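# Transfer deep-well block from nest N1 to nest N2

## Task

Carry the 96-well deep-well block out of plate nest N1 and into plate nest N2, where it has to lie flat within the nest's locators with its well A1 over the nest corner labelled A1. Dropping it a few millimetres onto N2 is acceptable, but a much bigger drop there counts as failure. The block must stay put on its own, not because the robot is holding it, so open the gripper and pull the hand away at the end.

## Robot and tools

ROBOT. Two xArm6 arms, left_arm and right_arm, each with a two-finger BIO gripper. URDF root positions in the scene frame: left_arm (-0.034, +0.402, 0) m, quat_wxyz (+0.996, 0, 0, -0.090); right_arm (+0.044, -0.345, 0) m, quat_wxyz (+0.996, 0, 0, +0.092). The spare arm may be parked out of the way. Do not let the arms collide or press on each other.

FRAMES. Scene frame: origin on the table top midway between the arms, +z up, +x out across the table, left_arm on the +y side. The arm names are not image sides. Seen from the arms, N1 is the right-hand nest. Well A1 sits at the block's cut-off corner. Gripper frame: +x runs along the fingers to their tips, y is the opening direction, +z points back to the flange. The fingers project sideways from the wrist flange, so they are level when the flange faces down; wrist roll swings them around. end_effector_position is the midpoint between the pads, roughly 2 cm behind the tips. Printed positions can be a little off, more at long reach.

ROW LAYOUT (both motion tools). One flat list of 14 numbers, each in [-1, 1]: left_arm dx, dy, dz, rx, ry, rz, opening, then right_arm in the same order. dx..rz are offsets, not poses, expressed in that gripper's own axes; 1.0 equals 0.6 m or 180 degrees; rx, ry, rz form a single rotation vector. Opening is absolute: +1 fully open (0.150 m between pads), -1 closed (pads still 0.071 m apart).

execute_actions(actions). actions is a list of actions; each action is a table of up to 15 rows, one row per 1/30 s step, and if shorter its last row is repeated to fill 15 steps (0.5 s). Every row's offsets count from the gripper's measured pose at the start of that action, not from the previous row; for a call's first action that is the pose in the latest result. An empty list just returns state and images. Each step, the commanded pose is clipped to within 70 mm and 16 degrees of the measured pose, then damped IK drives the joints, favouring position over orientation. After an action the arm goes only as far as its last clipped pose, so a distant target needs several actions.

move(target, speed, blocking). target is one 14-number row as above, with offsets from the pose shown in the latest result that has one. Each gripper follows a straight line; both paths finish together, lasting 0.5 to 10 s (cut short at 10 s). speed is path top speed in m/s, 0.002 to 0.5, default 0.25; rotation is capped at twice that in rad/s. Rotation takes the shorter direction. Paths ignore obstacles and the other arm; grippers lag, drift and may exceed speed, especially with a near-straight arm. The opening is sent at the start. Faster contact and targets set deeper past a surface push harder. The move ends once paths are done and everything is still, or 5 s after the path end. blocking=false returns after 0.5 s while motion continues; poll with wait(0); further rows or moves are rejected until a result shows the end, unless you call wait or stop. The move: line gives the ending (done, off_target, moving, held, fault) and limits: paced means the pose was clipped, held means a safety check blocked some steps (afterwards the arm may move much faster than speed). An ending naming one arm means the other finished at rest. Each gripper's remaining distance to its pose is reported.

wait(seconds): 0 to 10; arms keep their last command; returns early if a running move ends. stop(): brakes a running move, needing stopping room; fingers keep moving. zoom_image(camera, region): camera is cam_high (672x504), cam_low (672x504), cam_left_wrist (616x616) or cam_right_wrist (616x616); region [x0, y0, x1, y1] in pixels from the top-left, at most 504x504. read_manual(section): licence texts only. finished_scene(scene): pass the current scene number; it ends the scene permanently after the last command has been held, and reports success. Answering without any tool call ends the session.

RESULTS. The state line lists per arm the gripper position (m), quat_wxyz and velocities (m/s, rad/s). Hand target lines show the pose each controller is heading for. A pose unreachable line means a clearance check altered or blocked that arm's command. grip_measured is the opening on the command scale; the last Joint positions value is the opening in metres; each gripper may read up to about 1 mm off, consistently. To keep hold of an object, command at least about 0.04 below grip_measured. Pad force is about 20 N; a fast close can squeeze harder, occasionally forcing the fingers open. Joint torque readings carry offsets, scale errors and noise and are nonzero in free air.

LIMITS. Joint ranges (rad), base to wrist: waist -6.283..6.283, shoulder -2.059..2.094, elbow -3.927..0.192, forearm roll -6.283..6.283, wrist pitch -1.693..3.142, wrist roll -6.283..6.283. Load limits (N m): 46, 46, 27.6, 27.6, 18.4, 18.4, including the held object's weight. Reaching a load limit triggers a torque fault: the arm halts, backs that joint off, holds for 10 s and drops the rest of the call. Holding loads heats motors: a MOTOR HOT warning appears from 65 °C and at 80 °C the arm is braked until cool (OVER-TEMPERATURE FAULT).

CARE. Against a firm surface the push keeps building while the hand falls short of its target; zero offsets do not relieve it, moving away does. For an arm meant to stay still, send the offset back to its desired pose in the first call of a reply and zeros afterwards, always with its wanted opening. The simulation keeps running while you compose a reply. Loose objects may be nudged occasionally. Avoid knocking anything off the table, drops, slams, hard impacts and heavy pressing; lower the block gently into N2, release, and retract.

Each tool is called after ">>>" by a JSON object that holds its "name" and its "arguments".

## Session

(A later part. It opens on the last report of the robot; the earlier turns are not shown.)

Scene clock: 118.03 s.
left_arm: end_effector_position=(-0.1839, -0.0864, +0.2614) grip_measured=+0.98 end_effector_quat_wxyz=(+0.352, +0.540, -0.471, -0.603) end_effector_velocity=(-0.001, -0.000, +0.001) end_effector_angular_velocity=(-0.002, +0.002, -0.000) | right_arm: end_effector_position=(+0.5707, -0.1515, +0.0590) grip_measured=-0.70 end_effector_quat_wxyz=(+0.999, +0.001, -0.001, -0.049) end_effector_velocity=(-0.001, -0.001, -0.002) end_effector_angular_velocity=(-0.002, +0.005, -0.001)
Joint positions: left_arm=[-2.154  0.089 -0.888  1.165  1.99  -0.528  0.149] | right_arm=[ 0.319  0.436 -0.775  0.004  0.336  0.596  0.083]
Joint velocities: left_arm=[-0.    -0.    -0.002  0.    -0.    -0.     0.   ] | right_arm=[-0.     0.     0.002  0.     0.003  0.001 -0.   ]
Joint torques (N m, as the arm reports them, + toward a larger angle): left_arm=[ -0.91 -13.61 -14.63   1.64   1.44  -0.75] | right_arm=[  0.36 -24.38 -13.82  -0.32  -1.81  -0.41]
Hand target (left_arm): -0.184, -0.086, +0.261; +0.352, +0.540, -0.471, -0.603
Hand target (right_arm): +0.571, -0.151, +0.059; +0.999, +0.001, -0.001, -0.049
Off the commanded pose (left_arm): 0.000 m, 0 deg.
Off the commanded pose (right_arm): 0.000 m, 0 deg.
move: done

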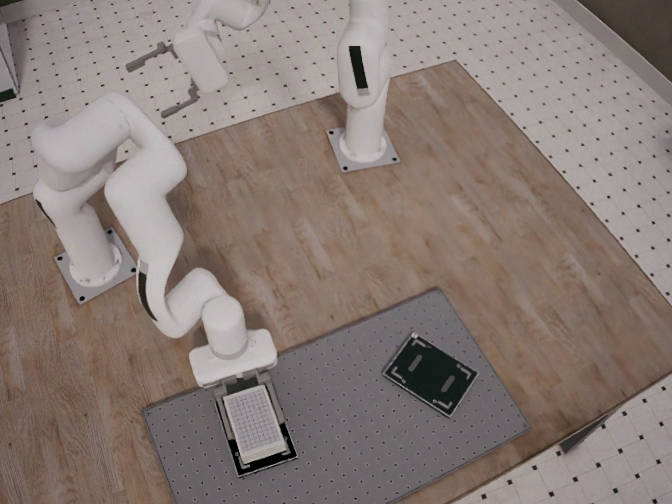

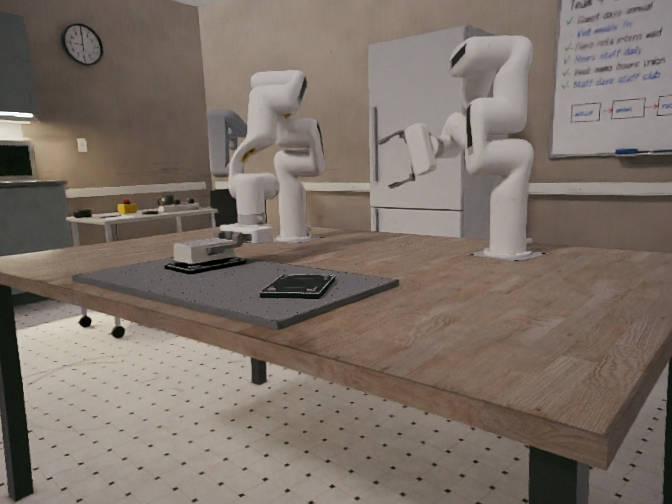

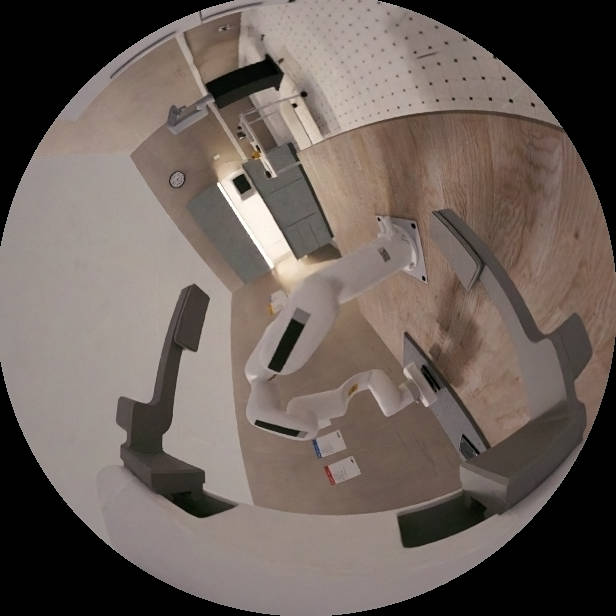

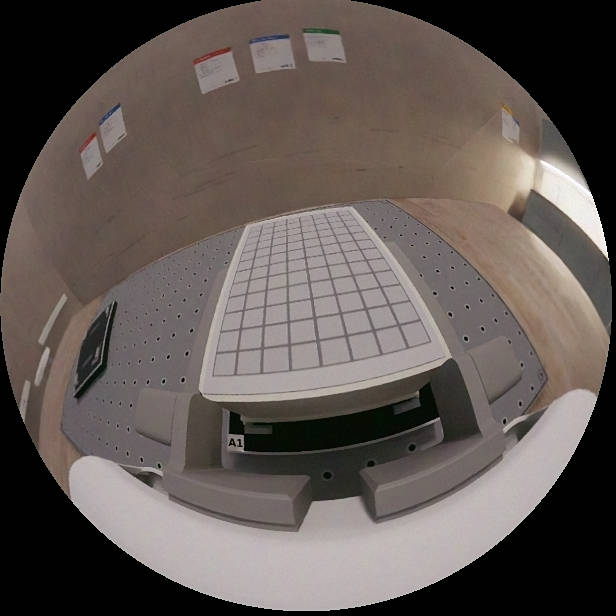

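>>> {"name": "zoom_image", "arguments": {"camera": "cam_right_wrist", "region": [215, 400, 295, 460]}}

>>> {"name": "zoom_image", "arguments": {"camera": "cam_right_wrist", "region": [370, 375, 450, 445]}}

>>> {"name": "zoom_image", "arguments": {"camera": "cam_high", "region": [195, 360, 305, 480]}}

Region (215, 400, 295, 460) of cam_right_wrist's 616x616 image, scaled by 6.300, with more detail than that image has; it fills the top 378 rows of this view, and the rest is white.

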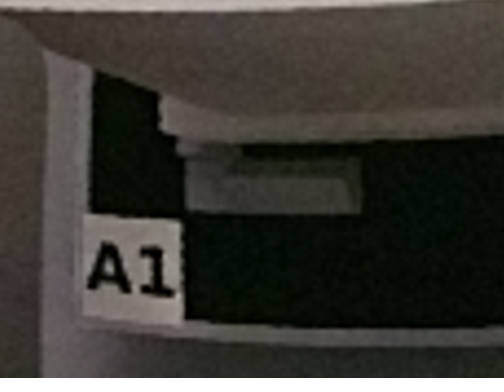

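Region (370, 375, 450, 445) of cam_right_wrist's 616x616 image, scaled by 6.300, with more detail than that image has; it fills the top 441 rows of this view, and the rest is white.

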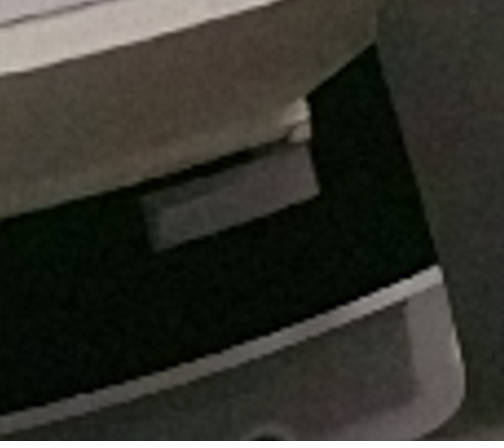

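Region (195, 360, 305, 480) of cam_high's 672x504 image, scaled by 4.200, with more detail than that image has; it fills the left 462 columns of this view, and the rest is white.

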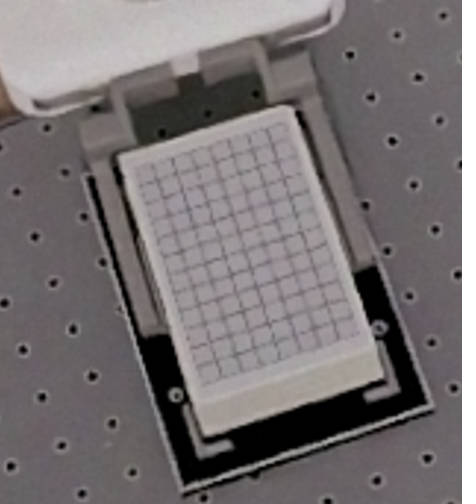

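>>> {"name": "move", "arguments": {"target": [0,0,0,0,0,0,0.98, 0,0.01,0.025,0,0,0,-0.83], "speed": 0.06}}

>>> {"name": "move", "arguments": {"target": [0,0,0,0,0,0,0.98, 0.011,0.635,0.0,0,0,0.192,-0.83], "speed": 0.2}}

Scene clock: 128.17 s.
left_arm: end_effector_position=(-0.1839, -0.0864, +0.2614) grip_measured=+0.98 end_effector_quat_wxyz=(+0.352, +0.540, -0.471, -0.603) end_effector_velocity=(+0.001, +0.000, +0.000) end_effector_angular_velocity=(-0.001, -0.002, +0.001) | right_arm: end_effector_position=(+0.5712, -0.1457, +0.0738) grip_measured=-0.70 end_effector_quat_wxyz=(+0.999, +0.001, -0.001, -0.049) end_effector_velocity=(-0.001, -0.000, -0.002) end_effector_angular_velocity=(-0.004, +0.006, +0.001)
Joint positions: left_arm=[-2.154  0.089 -0.888  1.165  1.99  -0.528  0.149] | right_arm=[ 0.33   0.397 -0.779  0.003  0.38   0.607  0.083]
Joint velocities: left_arm=[-0.    -0.     0.001 -0.     0.002 -0.002  0.   ] | right_arm=[ 0.001  0.     0.001 -0.001  0.005 -0.     0.   ]
Joint torques (N m, as the arm reports them, + toward a larger angle): left_arm=[ -1.02 -13.87 -14.5    1.75   1.37  -0.7 ] | right_arm=[  0.07 -23.9  -14.74  -0.18  -1.78  -0.09]
Hand target (left_arm): -0.184, -0.086, +0.261; +0.352, +0.540, -0.471, -0.603
Hand target (right_arm): +0.571, -0.146, +0.074; +0.999, +0.001, -0.001, -0.049
Off the commanded pose (left_arm): 0.000 m, 0 deg.
Off the commanded pose (right_arm): 0.000 m, 0 deg.
move: done

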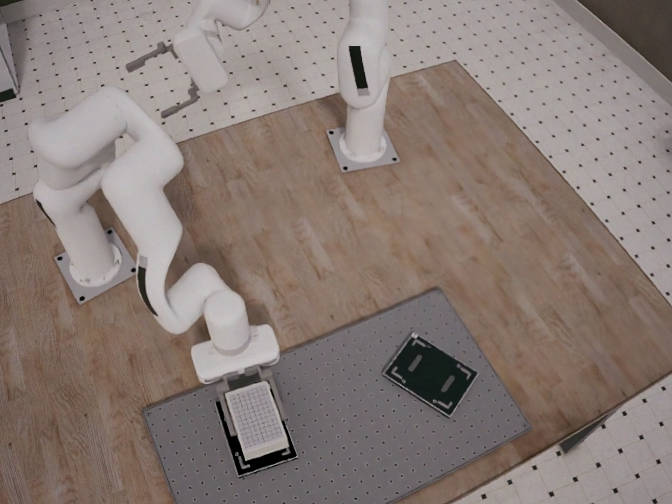

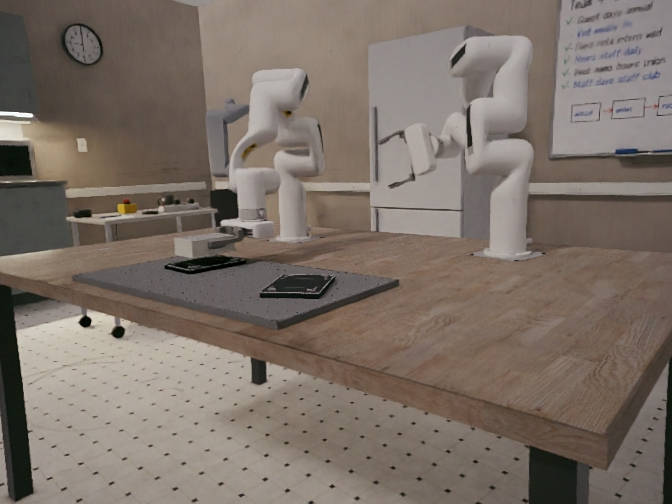

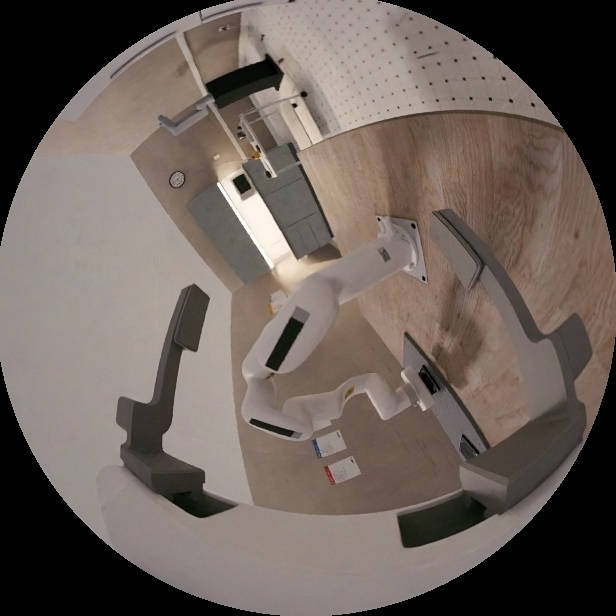

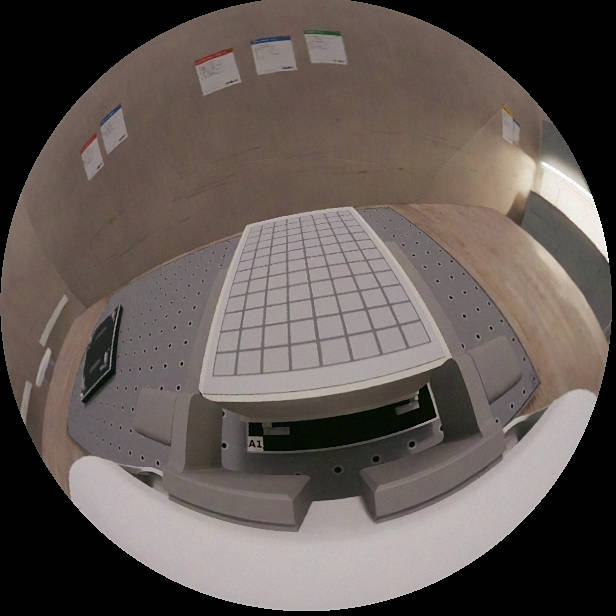

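Scene clock: 130.70 s.
left_arm: end_effector_position=(-0.1839, -0.0864, +0.2614) grip_measured=+0.98 end_effector_quat_wxyz=(+0.352, +0.540, -0.471, -0.603) end_effector_velocity=(+0.000, +0.000, +0.000) end_effector_angular_velocity=(-0.001, -0.001, +0.000) | right_arm: end_effector_position=(+0.6163, +0.2323, +0.0753) grip_measured=-0.70 end_effector_quat_wxyz=(+0.968, +0.000, -0.002, +0.250) end_effector_velocity=(+0.000, +0.001, -0.002) end_effector_angular_velocity=(-0.003, +0.004, -0.000)
Joint positions: left_arm=[-2.154  0.089 -0.888  1.165  1.99  -0.528  0.149] | right_arm=[ 0.669  1.051 -1.987 -0.002  0.932  0.348  0.083]
Joint velocities: left_arm=[ 0.     0.     0.     0.001  0.001 -0.     0.   ] | right_arm=[ 0.001  0.009 -0.015  0.001  0.011  0.001 -0.   ]
Joint torques (N m, as the arm reports them, + toward a larger angle): left_arm=[ -0.98 -13.64 -14.75   1.97   1.43  -0.66] | right_arm=[ -0.71 -38.37 -20.09   0.21  -1.88  -0.45]
Hand target (left_arm): -0.184, -0.086, +0.261; +0.352, +0.540, -0.471, -0.603
Hand target (right_arm): +0.616, +0.232, +0.075; +0.968, +0.000, -0.002, +0.250
Off the commanded pose (left_arm): 0.000 m, 0 deg.
Off the commanded pose (right_arm): 0.002 m, 0 deg.
move: done

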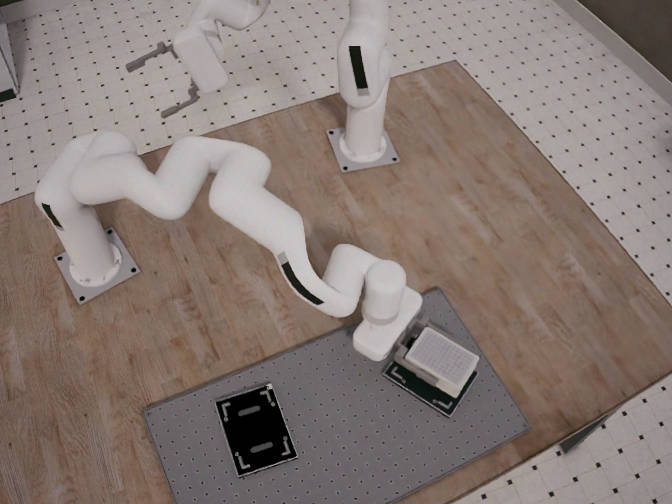

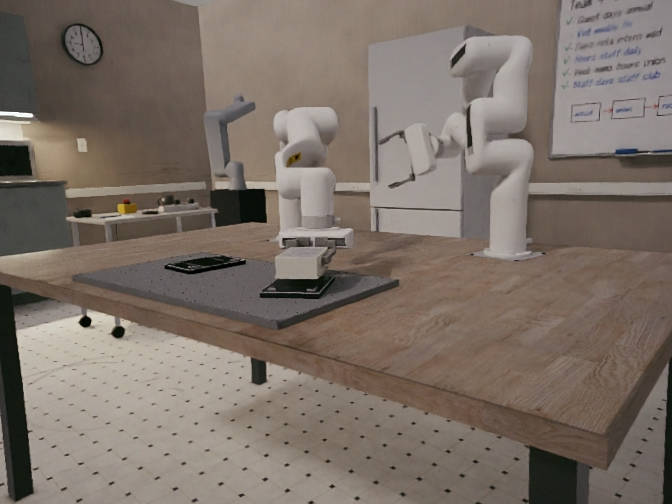

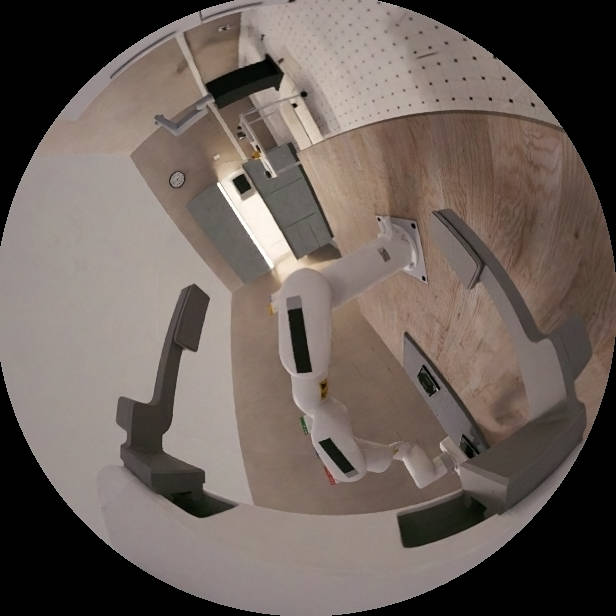

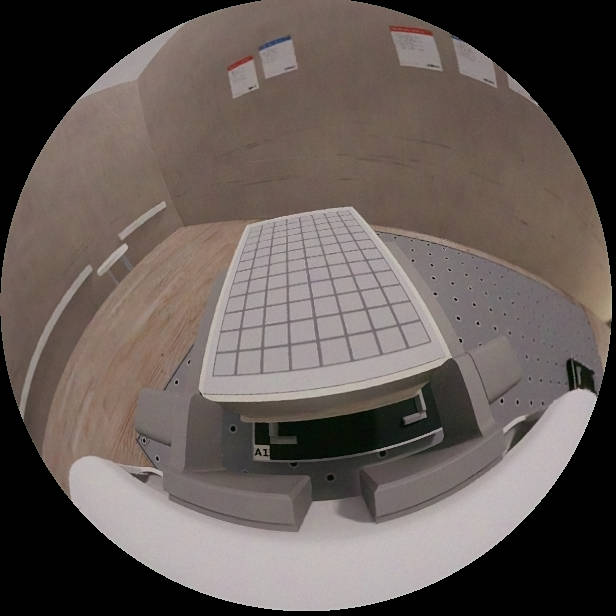

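>>> {"name": "move", "arguments": {"target": [0,0,0,0,0,0,0.98, -0.011,-0.0175,-0.024,0,0.001,0,-0.83], "speed": 0.04}}

>>> {"name": "zoom_image", "arguments": {"camera": "cam_right_wrist", "region": [215, 400, 295, 460]}}

>>> {"name": "zoom_image", "arguments": {"camera": "cam_right_wrist", "region": [370, 375, 450, 445]}}

>>> {"name": "zoom_image", "arguments": {"camera": "cam_low", "region": [250, 230, 360, 310]}}

Scene clock: 134.93 s.
left_arm: end_effector_position=(-0.1839, -0.0864, +0.2614) grip_measured=+0.98 end_effector_quat_wxyz=(+0.352, +0.540, -0.471, -0.603) end_effector_velocity=(-0.000, -0.001, +0.001) end_effector_angular_velocity=(-0.002, +0.002, -0.000) | right_arm: end_effector_position=(+0.6157, +0.2201, +0.0611) grip_measured=-0.70 end_effector_quat_wxyz=(+0.968, -0.000, -0.000, +0.250) end_effector_velocity=(+0.000, +0.001, +0.003) end_effector_angular_velocity=(+0.005, -0.003, +0.000)
Joint positions: left_arm=[-2.154  0.089 -0.888  1.165  1.99  -0.528  0.149] | right_arm=[ 0.657  1.038 -1.921 -0.001  0.882  0.335  0.083]
Joint velocities: left_arm=[ 0.001  0.    -0.002  0.    -0.001 -0.001  0.   ] | right_arm=[-0.    -0.004  0.003  0.001 -0.004 -0.001  0.   ]
Joint torques (N m, as the arm reports them, + toward a larger angle): left_arm=[ -0.92 -13.68 -14.32   1.89   1.41  -0.73] | right_arm=[ -0.81 -37.85 -20.09  -0.5   -1.81  -0.54]
Hand target (left_arm): -0.184, -0.086, +0.261; +0.352, +0.540, -0.471, -0.603
Hand target (right_arm): +0.616, +0.220, +0.061; +0.968, -0.000, -0.000, +0.250
Off the commanded pose (left_arm): 0.000 m, 0 deg.
Off the commanded pose (right_arm): 0.000 m, 0 deg.
move: done

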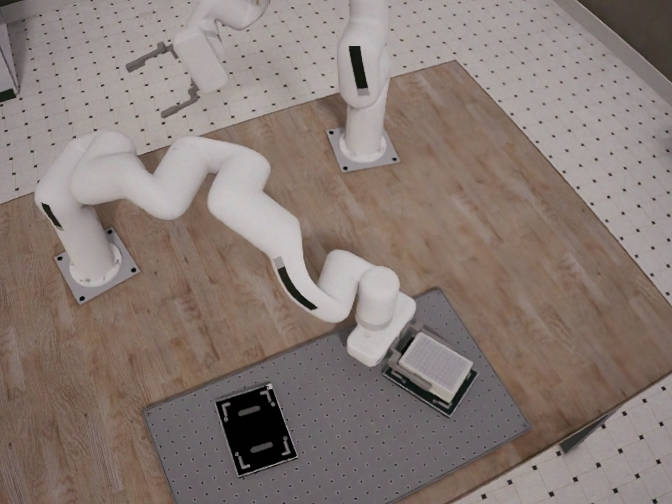

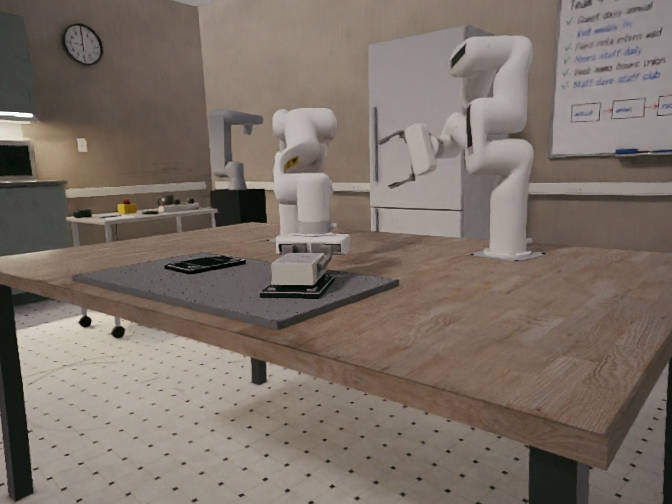

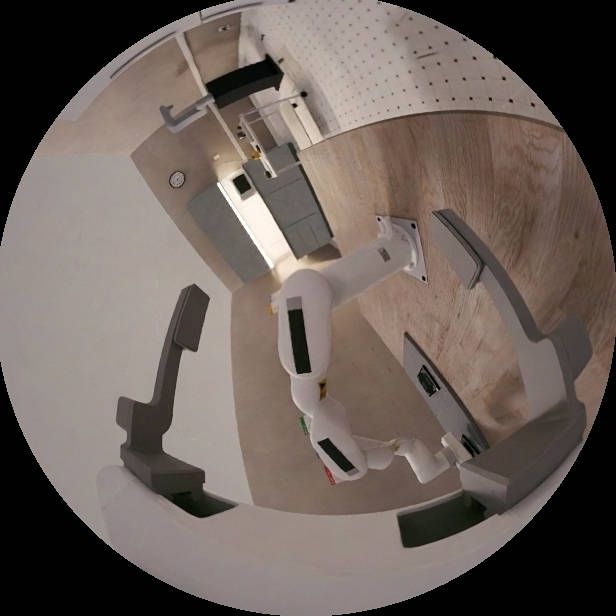

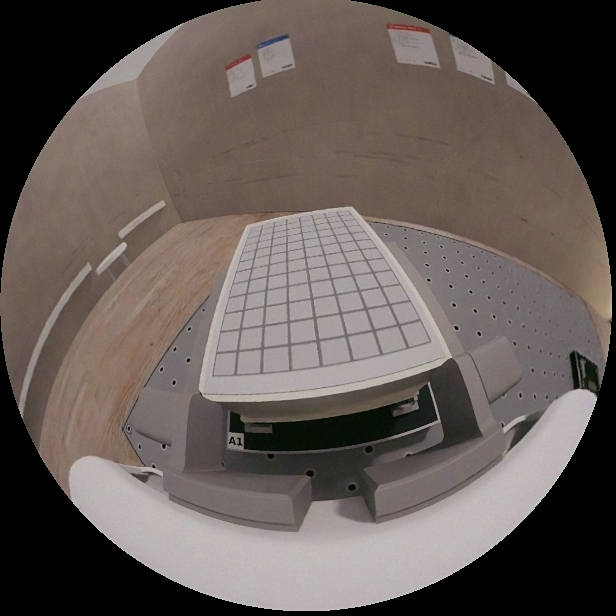

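Region (215, 400, 295, 460) of cam_right_wrist's 616x616 image, scaled by 6.300, with more detail than that image has; it fills the top 378 rows of this view, and the rest is white.

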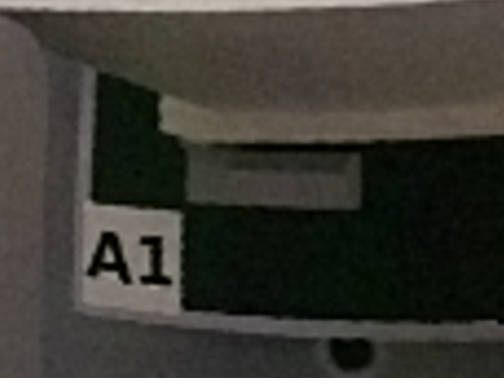

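Region (370, 375, 450, 445) of cam_right_wrist's 616x616 image, scaled by 6.300, with more detail than that image has; it fills the top 441 rows of this view, and the rest is white.

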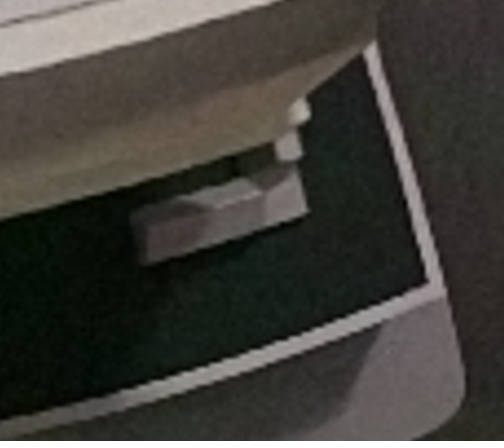

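Region (250, 230, 360, 310) of cam_low's 672x504 image, scaled by 4.582, with more detail than that image has; it fills the top 367 rows of this view, and the rest is white.

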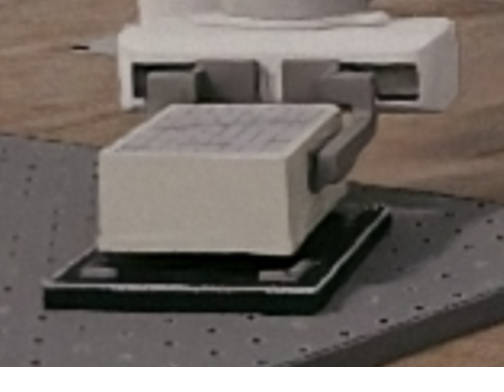

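>>> {"name": "move", "arguments": {"target": [0,0,0,0,0,0,0.98, -0.0007,-0.0022,-0.002,0,0,-0.0095,-0.83], "speed": 0.04}}

>>> {"name": "zoom_image", "arguments": {"camera": "cam_right_wrist", "region": [215, 400, 295, 460]}}

>>> {"name": "zoom_image", "arguments": {"camera": "cam_right_wrist", "region": [370, 375, 450, 445]}}

Scene clock: 141.87 s.
left_arm: end_effector_position=(-0.1839, -0.0864, +0.2614) grip_measured=+0.98 end_effector_quat_wxyz=(+0.352, +0.540, -0.471, -0.603) end_effector_velocity=(-0.000, +0.000, +0.000) end_effector_angular_velocity=(-0.000, +0.001, +0.001) | right_arm: end_effector_position=(+0.6159, +0.2188, +0.0599) grip_measured=-0.70 end_effector_quat_wxyz=(+0.972, -0.000, -0.000, +0.236) end_effector_velocity=(+0.001, -0.001, +0.000) end_effector_angular_velocity=(+0.001, -0.001, -0.010)
Joint positions: left_arm=[-2.154  0.089 -0.888  1.165  1.99  -0.528  0.149] | right_arm=[ 0.662  1.044 -1.927 -0.001  0.883  0.369  0.083]
Joint velocities: left_arm=[-0.     0.    -0.001 -0.001  0.     0.     0.   ] | right_arm=[ 0.001  0.002 -0.003  0.    -0.     0.01   0.   ]
Joint torques (N m, as the arm reports them, + toward a larger angle): left_arm=[ -1.16 -13.55 -14.61   1.64   1.39  -0.77] | right_arm=[ -0.89 -37.68 -19.43  -0.01  -1.99  -0.81]
Hand target (left_arm): -0.184, -0.086, +0.261; +0.352, +0.540, -0.471, -0.603
Hand target (right_arm): +0.616, +0.219, +0.060; +0.972, -0.000, -0.000, +0.236
Off the commanded pose (left_arm): 0.000 m, 0 deg.
Off the commanded pose (right_arm): 0.000 m, 0 deg.
move: done

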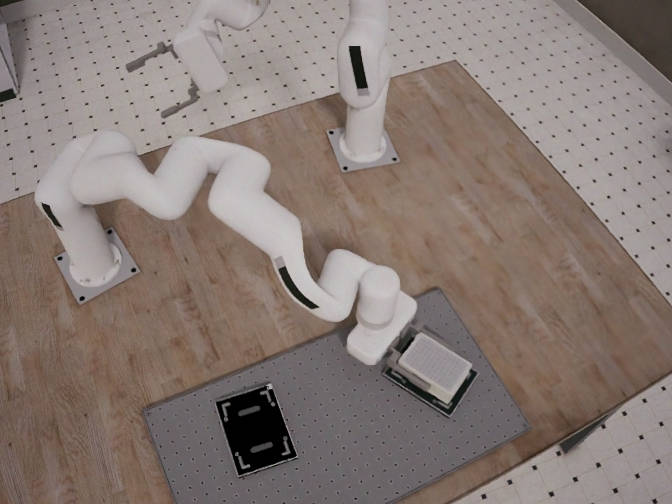

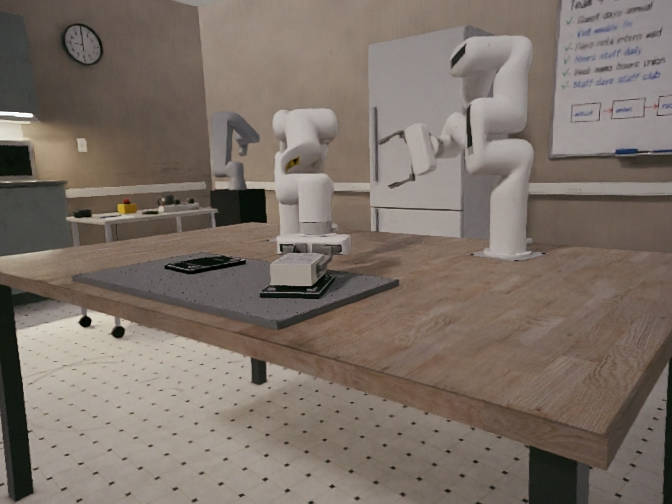

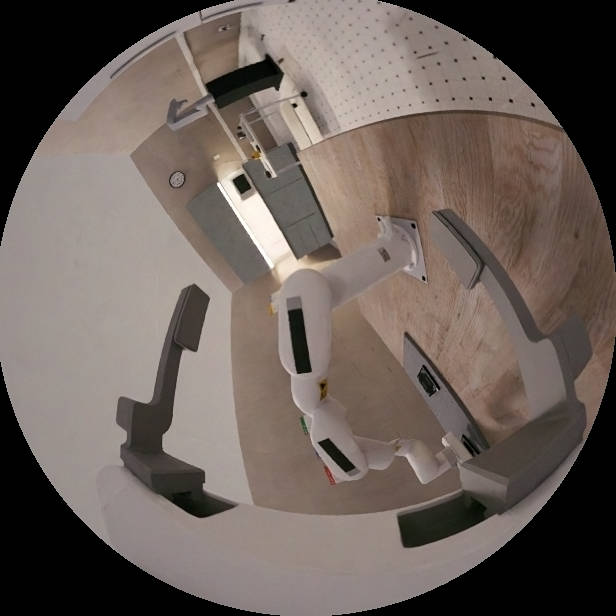

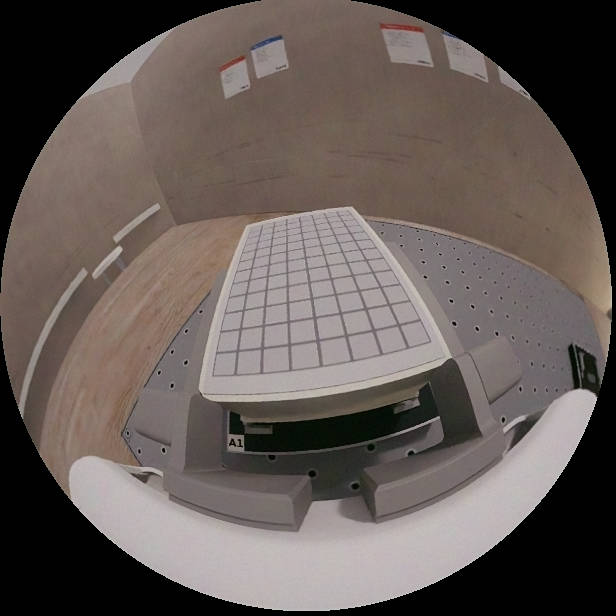

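Region (215, 400, 295, 460) of cam_right_wrist's 616x616 image, scaled by 6.300, with more detail than that image has; it fills the top 378 rows of this view, and the rest is white.

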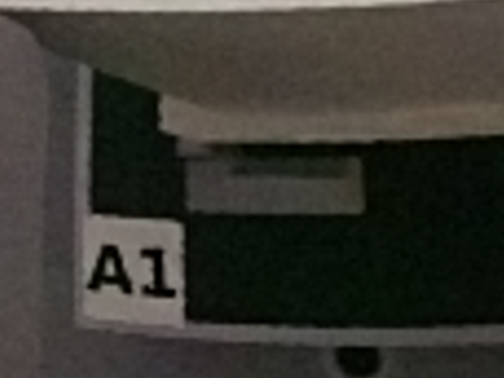

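Region (370, 375, 450, 445) of cam_right_wrist's 616x616 image, scaled by 6.300, with more detail than that image has; it fills the top 441 rows of this view, and the rest is white.

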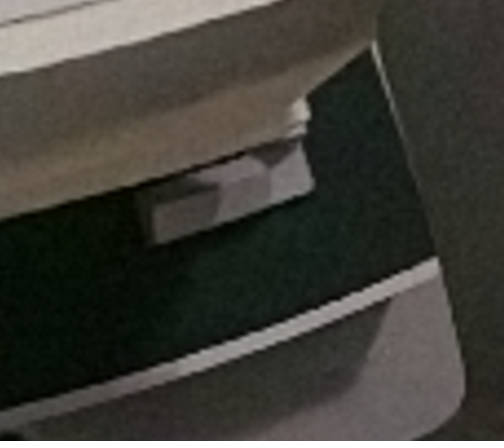

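>>> {"name": "move", "arguments": {"target": [0,0,0,0,0,0,0.98, 0.0004,0,-0.0075,0,0,0.0019,-0.83], "speed": 0.02}}

>>> {"name": "zoom_image", "arguments": {"camera": "cam_right_wrist", "region": [200, 350, 460, 480]}}

>>> {"name": "zoom_image", "arguments": {"camera": "cam_low", "region": [255, 250, 345, 305]}}

>>> {"name": "zoom_image", "arguments": {"camera": "cam_high", "region": [380, 320, 485, 425]}}

Scene clock: 148.70 s.
left_arm: end_effector_position=(-0.1839, -0.0864, +0.2614) grip_measured=+0.98 end_effector_quat_wxyz=(+0.352, +0.540, -0.471, -0.603) end_effector_velocity=(+0.000, +0.000, -0.000) end_effector_angular_velocity=(+0.000, -0.001, -0.001) | right_arm: end_effector_position=(+0.6161, +0.2189, +0.0554) grip_measured=-0.70 end_effector_quat_wxyz=(+0.971, -0.000, -0.000, +0.239) end_effector_velocity=(+0.000, +0.001, +0.000) end_effector_angular_velocity=(+0.001, -0.002, +0.003)
Joint positions: left_arm=[-2.154  0.089 -0.888  1.165  1.99  -0.528  0.149] | right_arm=[ 0.66   1.053 -1.93  -0.001  0.877  0.362  0.083]
Joint velocities: left_arm=[-0.    -0.     0.001  0.001 -0.     0.    -0.   ] | right_arm=[-0.     0.001 -0.002 -0.001 -0.001 -0.003  0.   ]
Joint torques (N m, as the arm reports them, + toward a larger angle): left_arm=[ -0.82 -13.74 -14.51   1.9    1.38  -0.67] | right_arm=[  0.7  -38.02 -20.    -0.1   -2.31  -0.54]
Hand target (left_arm): -0.184, -0.086, +0.261; +0.352, +0.540, -0.471, -0.603
Hand target (right_arm): +0.616, +0.219, +0.055; +0.971, -0.000, -0.000, +0.239
Off the commanded pose (left_arm): 0.000 m, 0 deg.
Off the commanded pose (right_arm): 0.000 m, 0 deg.
move: done

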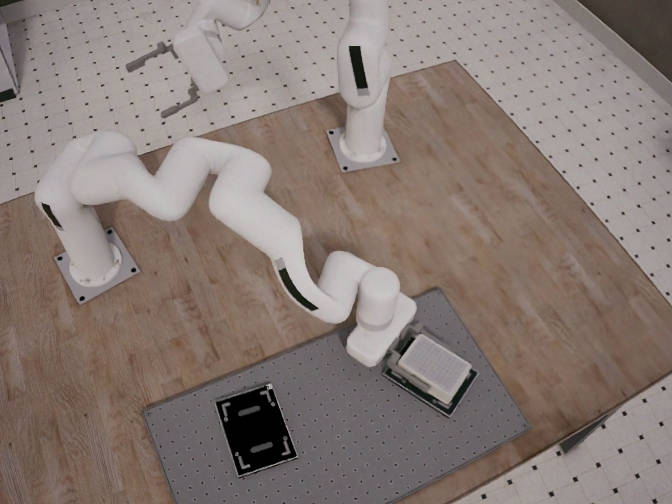

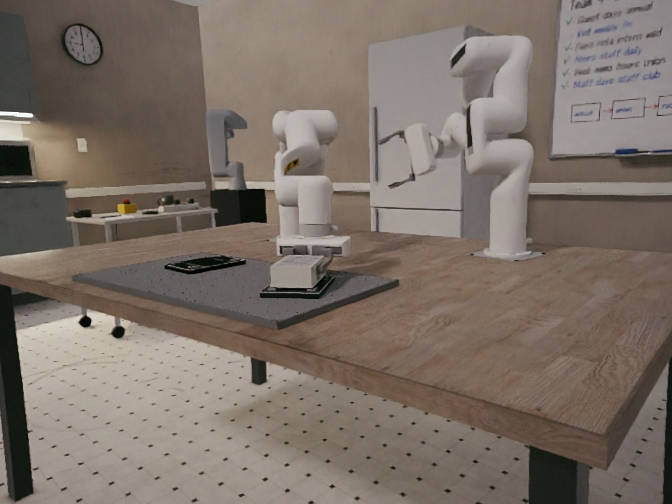

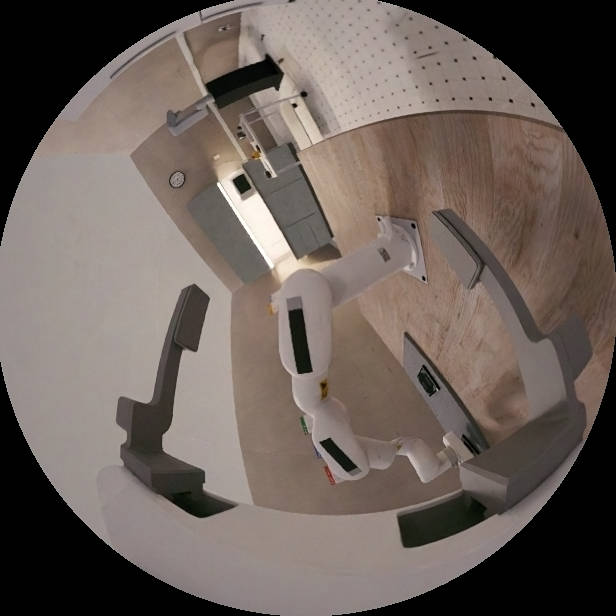

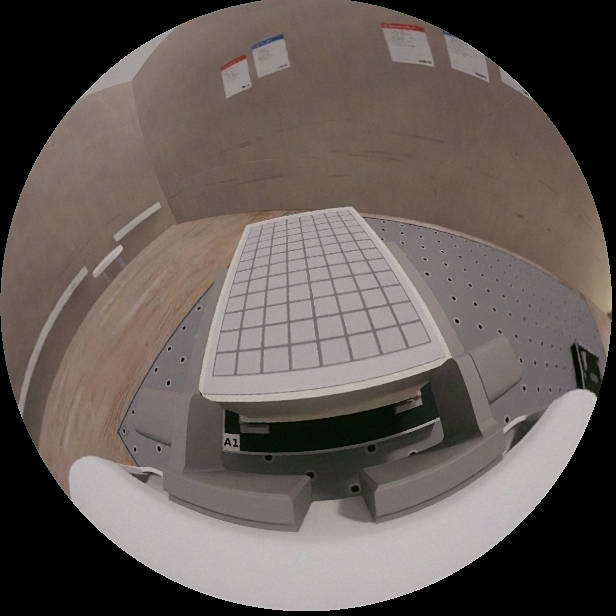

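Region (200, 350, 460, 480) of cam_right_wrist's 616x616 image, scaled by 1.938, with more detail than that image has.

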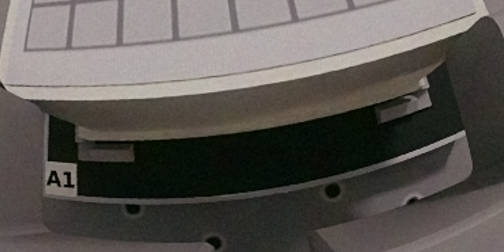

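Region (255, 250, 345, 305) of cam_low's 672x504 image, scaled by 5.600, with more detail than that image has.

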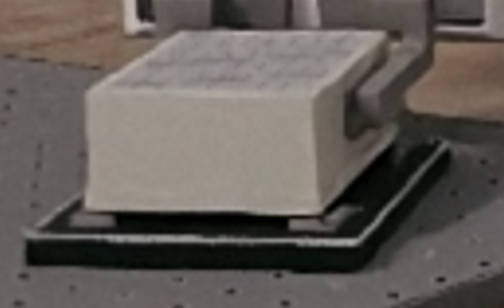

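Region (380, 320, 485, 425) of cam_high's 672x504 image, scaled by 4.800, with more detail than that image has.

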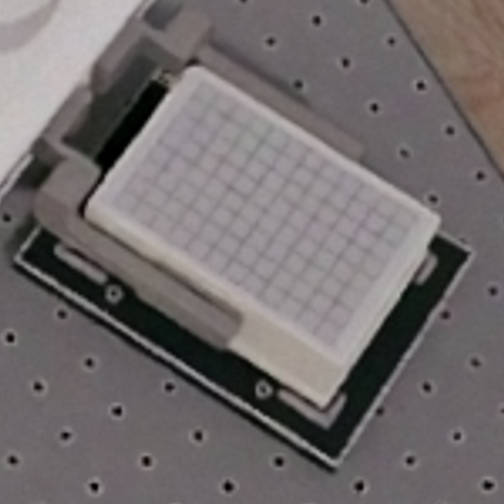

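>>> {"name": "move", "arguments": {"target": [0,0,0,0,0,0,0.98, 0,0.0003,-0.0085,0,0,0,-0.83], "speed": 0.01}}

>>> {"name": "zoom_image", "arguments": {"camera": "cam_right_wrist", "region": [200, 350, 460, 480]}}

>>> {"name": "zoom_image", "arguments": {"camera": "cam_low", "region": [255, 250, 345, 305]}}

Scene clock: 152.20 s.
left_arm: end_effector_position=(-0.1839, -0.0864, +0.2614) grip_measured=+0.98 end_effector_quat_wxyz=(+0.352, +0.540, -0.471, -0.603) end_effector_velocity=(-0.000, +0.000, -0.000) end_effector_angular_velocity=(+0.000, -0.001, -0.001) | right_arm: end_effector_position=(+0.6160, +0.2192, +0.0505) grip_measured=-0.70 end_effector_quat_wxyz=(+0.971, -0.000, -0.000, +0.239) end_effector_velocity=(+0.001, +0.000, +0.001) end_effector_angular_velocity=(+0.002, -0.002, -0.001)
Joint positions: left_arm=[-2.154  0.089 -0.888  1.165  1.99  -0.528  0.149] | right_arm=[ 0.661  1.065 -1.935 -0.001  0.87   0.362  0.083]
Joint velocities: left_arm=[-0.001 -0.     0.002  0.     0.    -0.001 -0.   ] | right_arm=[-0.001  0.001 -0.003 -0.    -0.001  0.    -0.   ]
Joint torques (N m, as the arm reports them, + toward a larger angle): left_arm=[ -1.05 -13.71 -14.6    1.82   1.41  -0.79] | right_arm=[ -0.45 -37.14 -19.16  -0.31  -1.89  -0.35]
Hand target (left_arm): -0.184, -0.086, +0.261; +0.352, +0.540, -0.471, -0.603
Hand target (right_arm): +0.616, +0.219, +0.050; +0.971, -0.000, -0.000, +0.239
Off the commanded pose (left_arm): 0.000 m, 0 deg.
Off the commanded pose (right_arm): 0.000 m, 0 deg.
move: done

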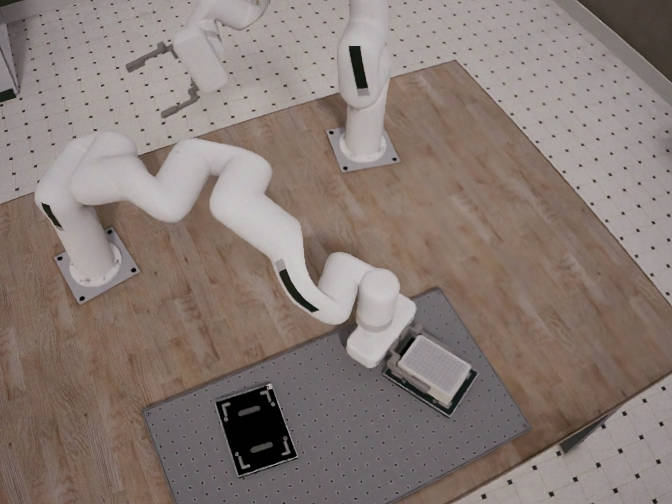

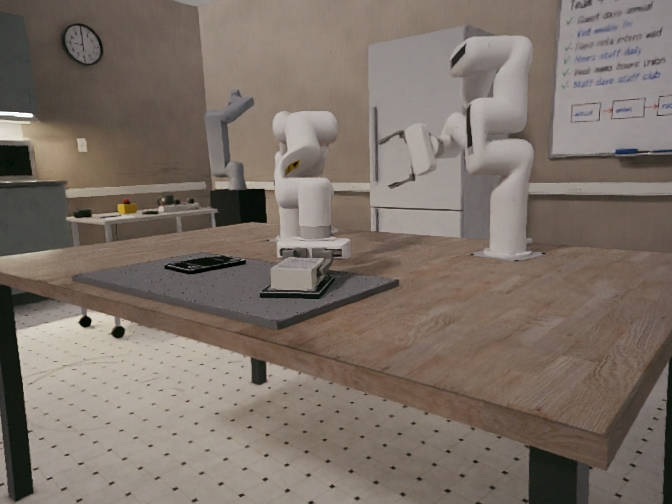

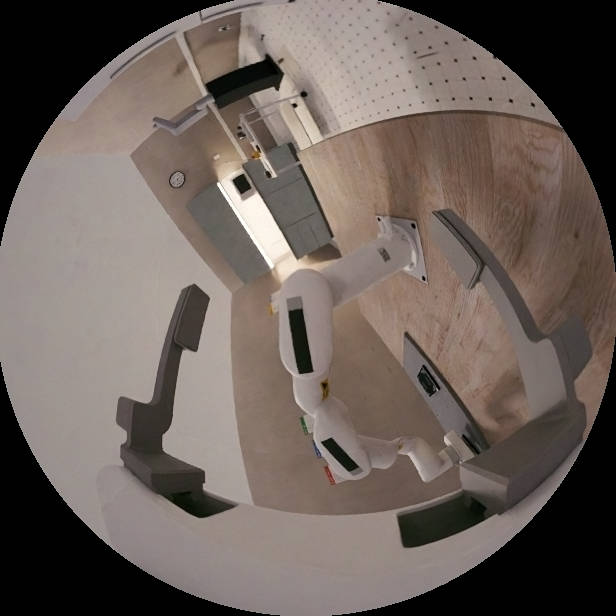

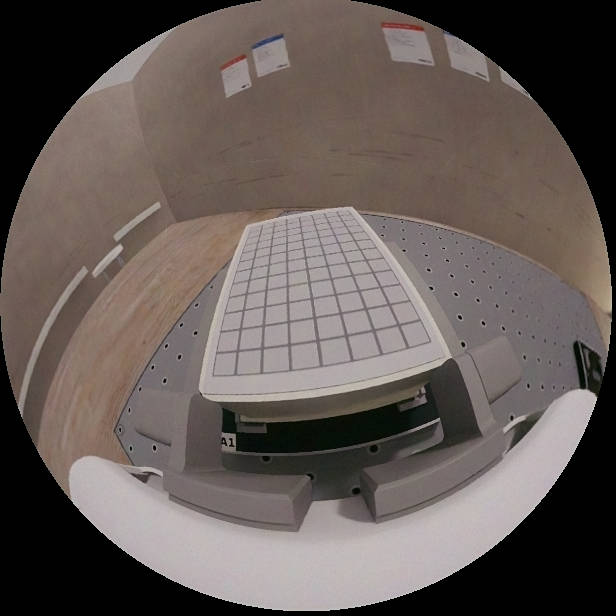

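Region (200, 350, 460, 480) of cam_right_wrist's 616x616 image, scaled by 1.938, with more detail than that image has.

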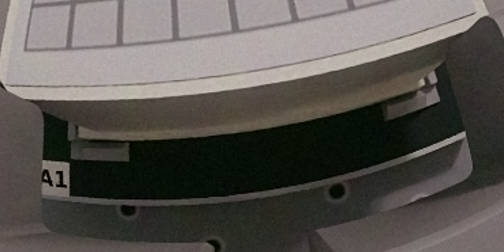

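Region (255, 250, 345, 305) of cam_low's 672x504 image, scaled by 5.600, with more detail than that image has.

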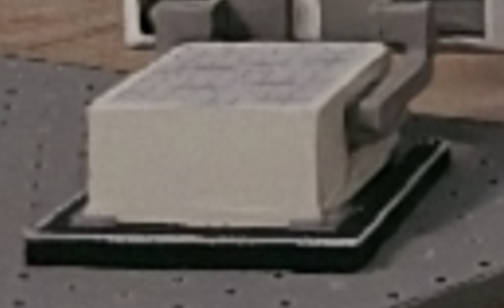

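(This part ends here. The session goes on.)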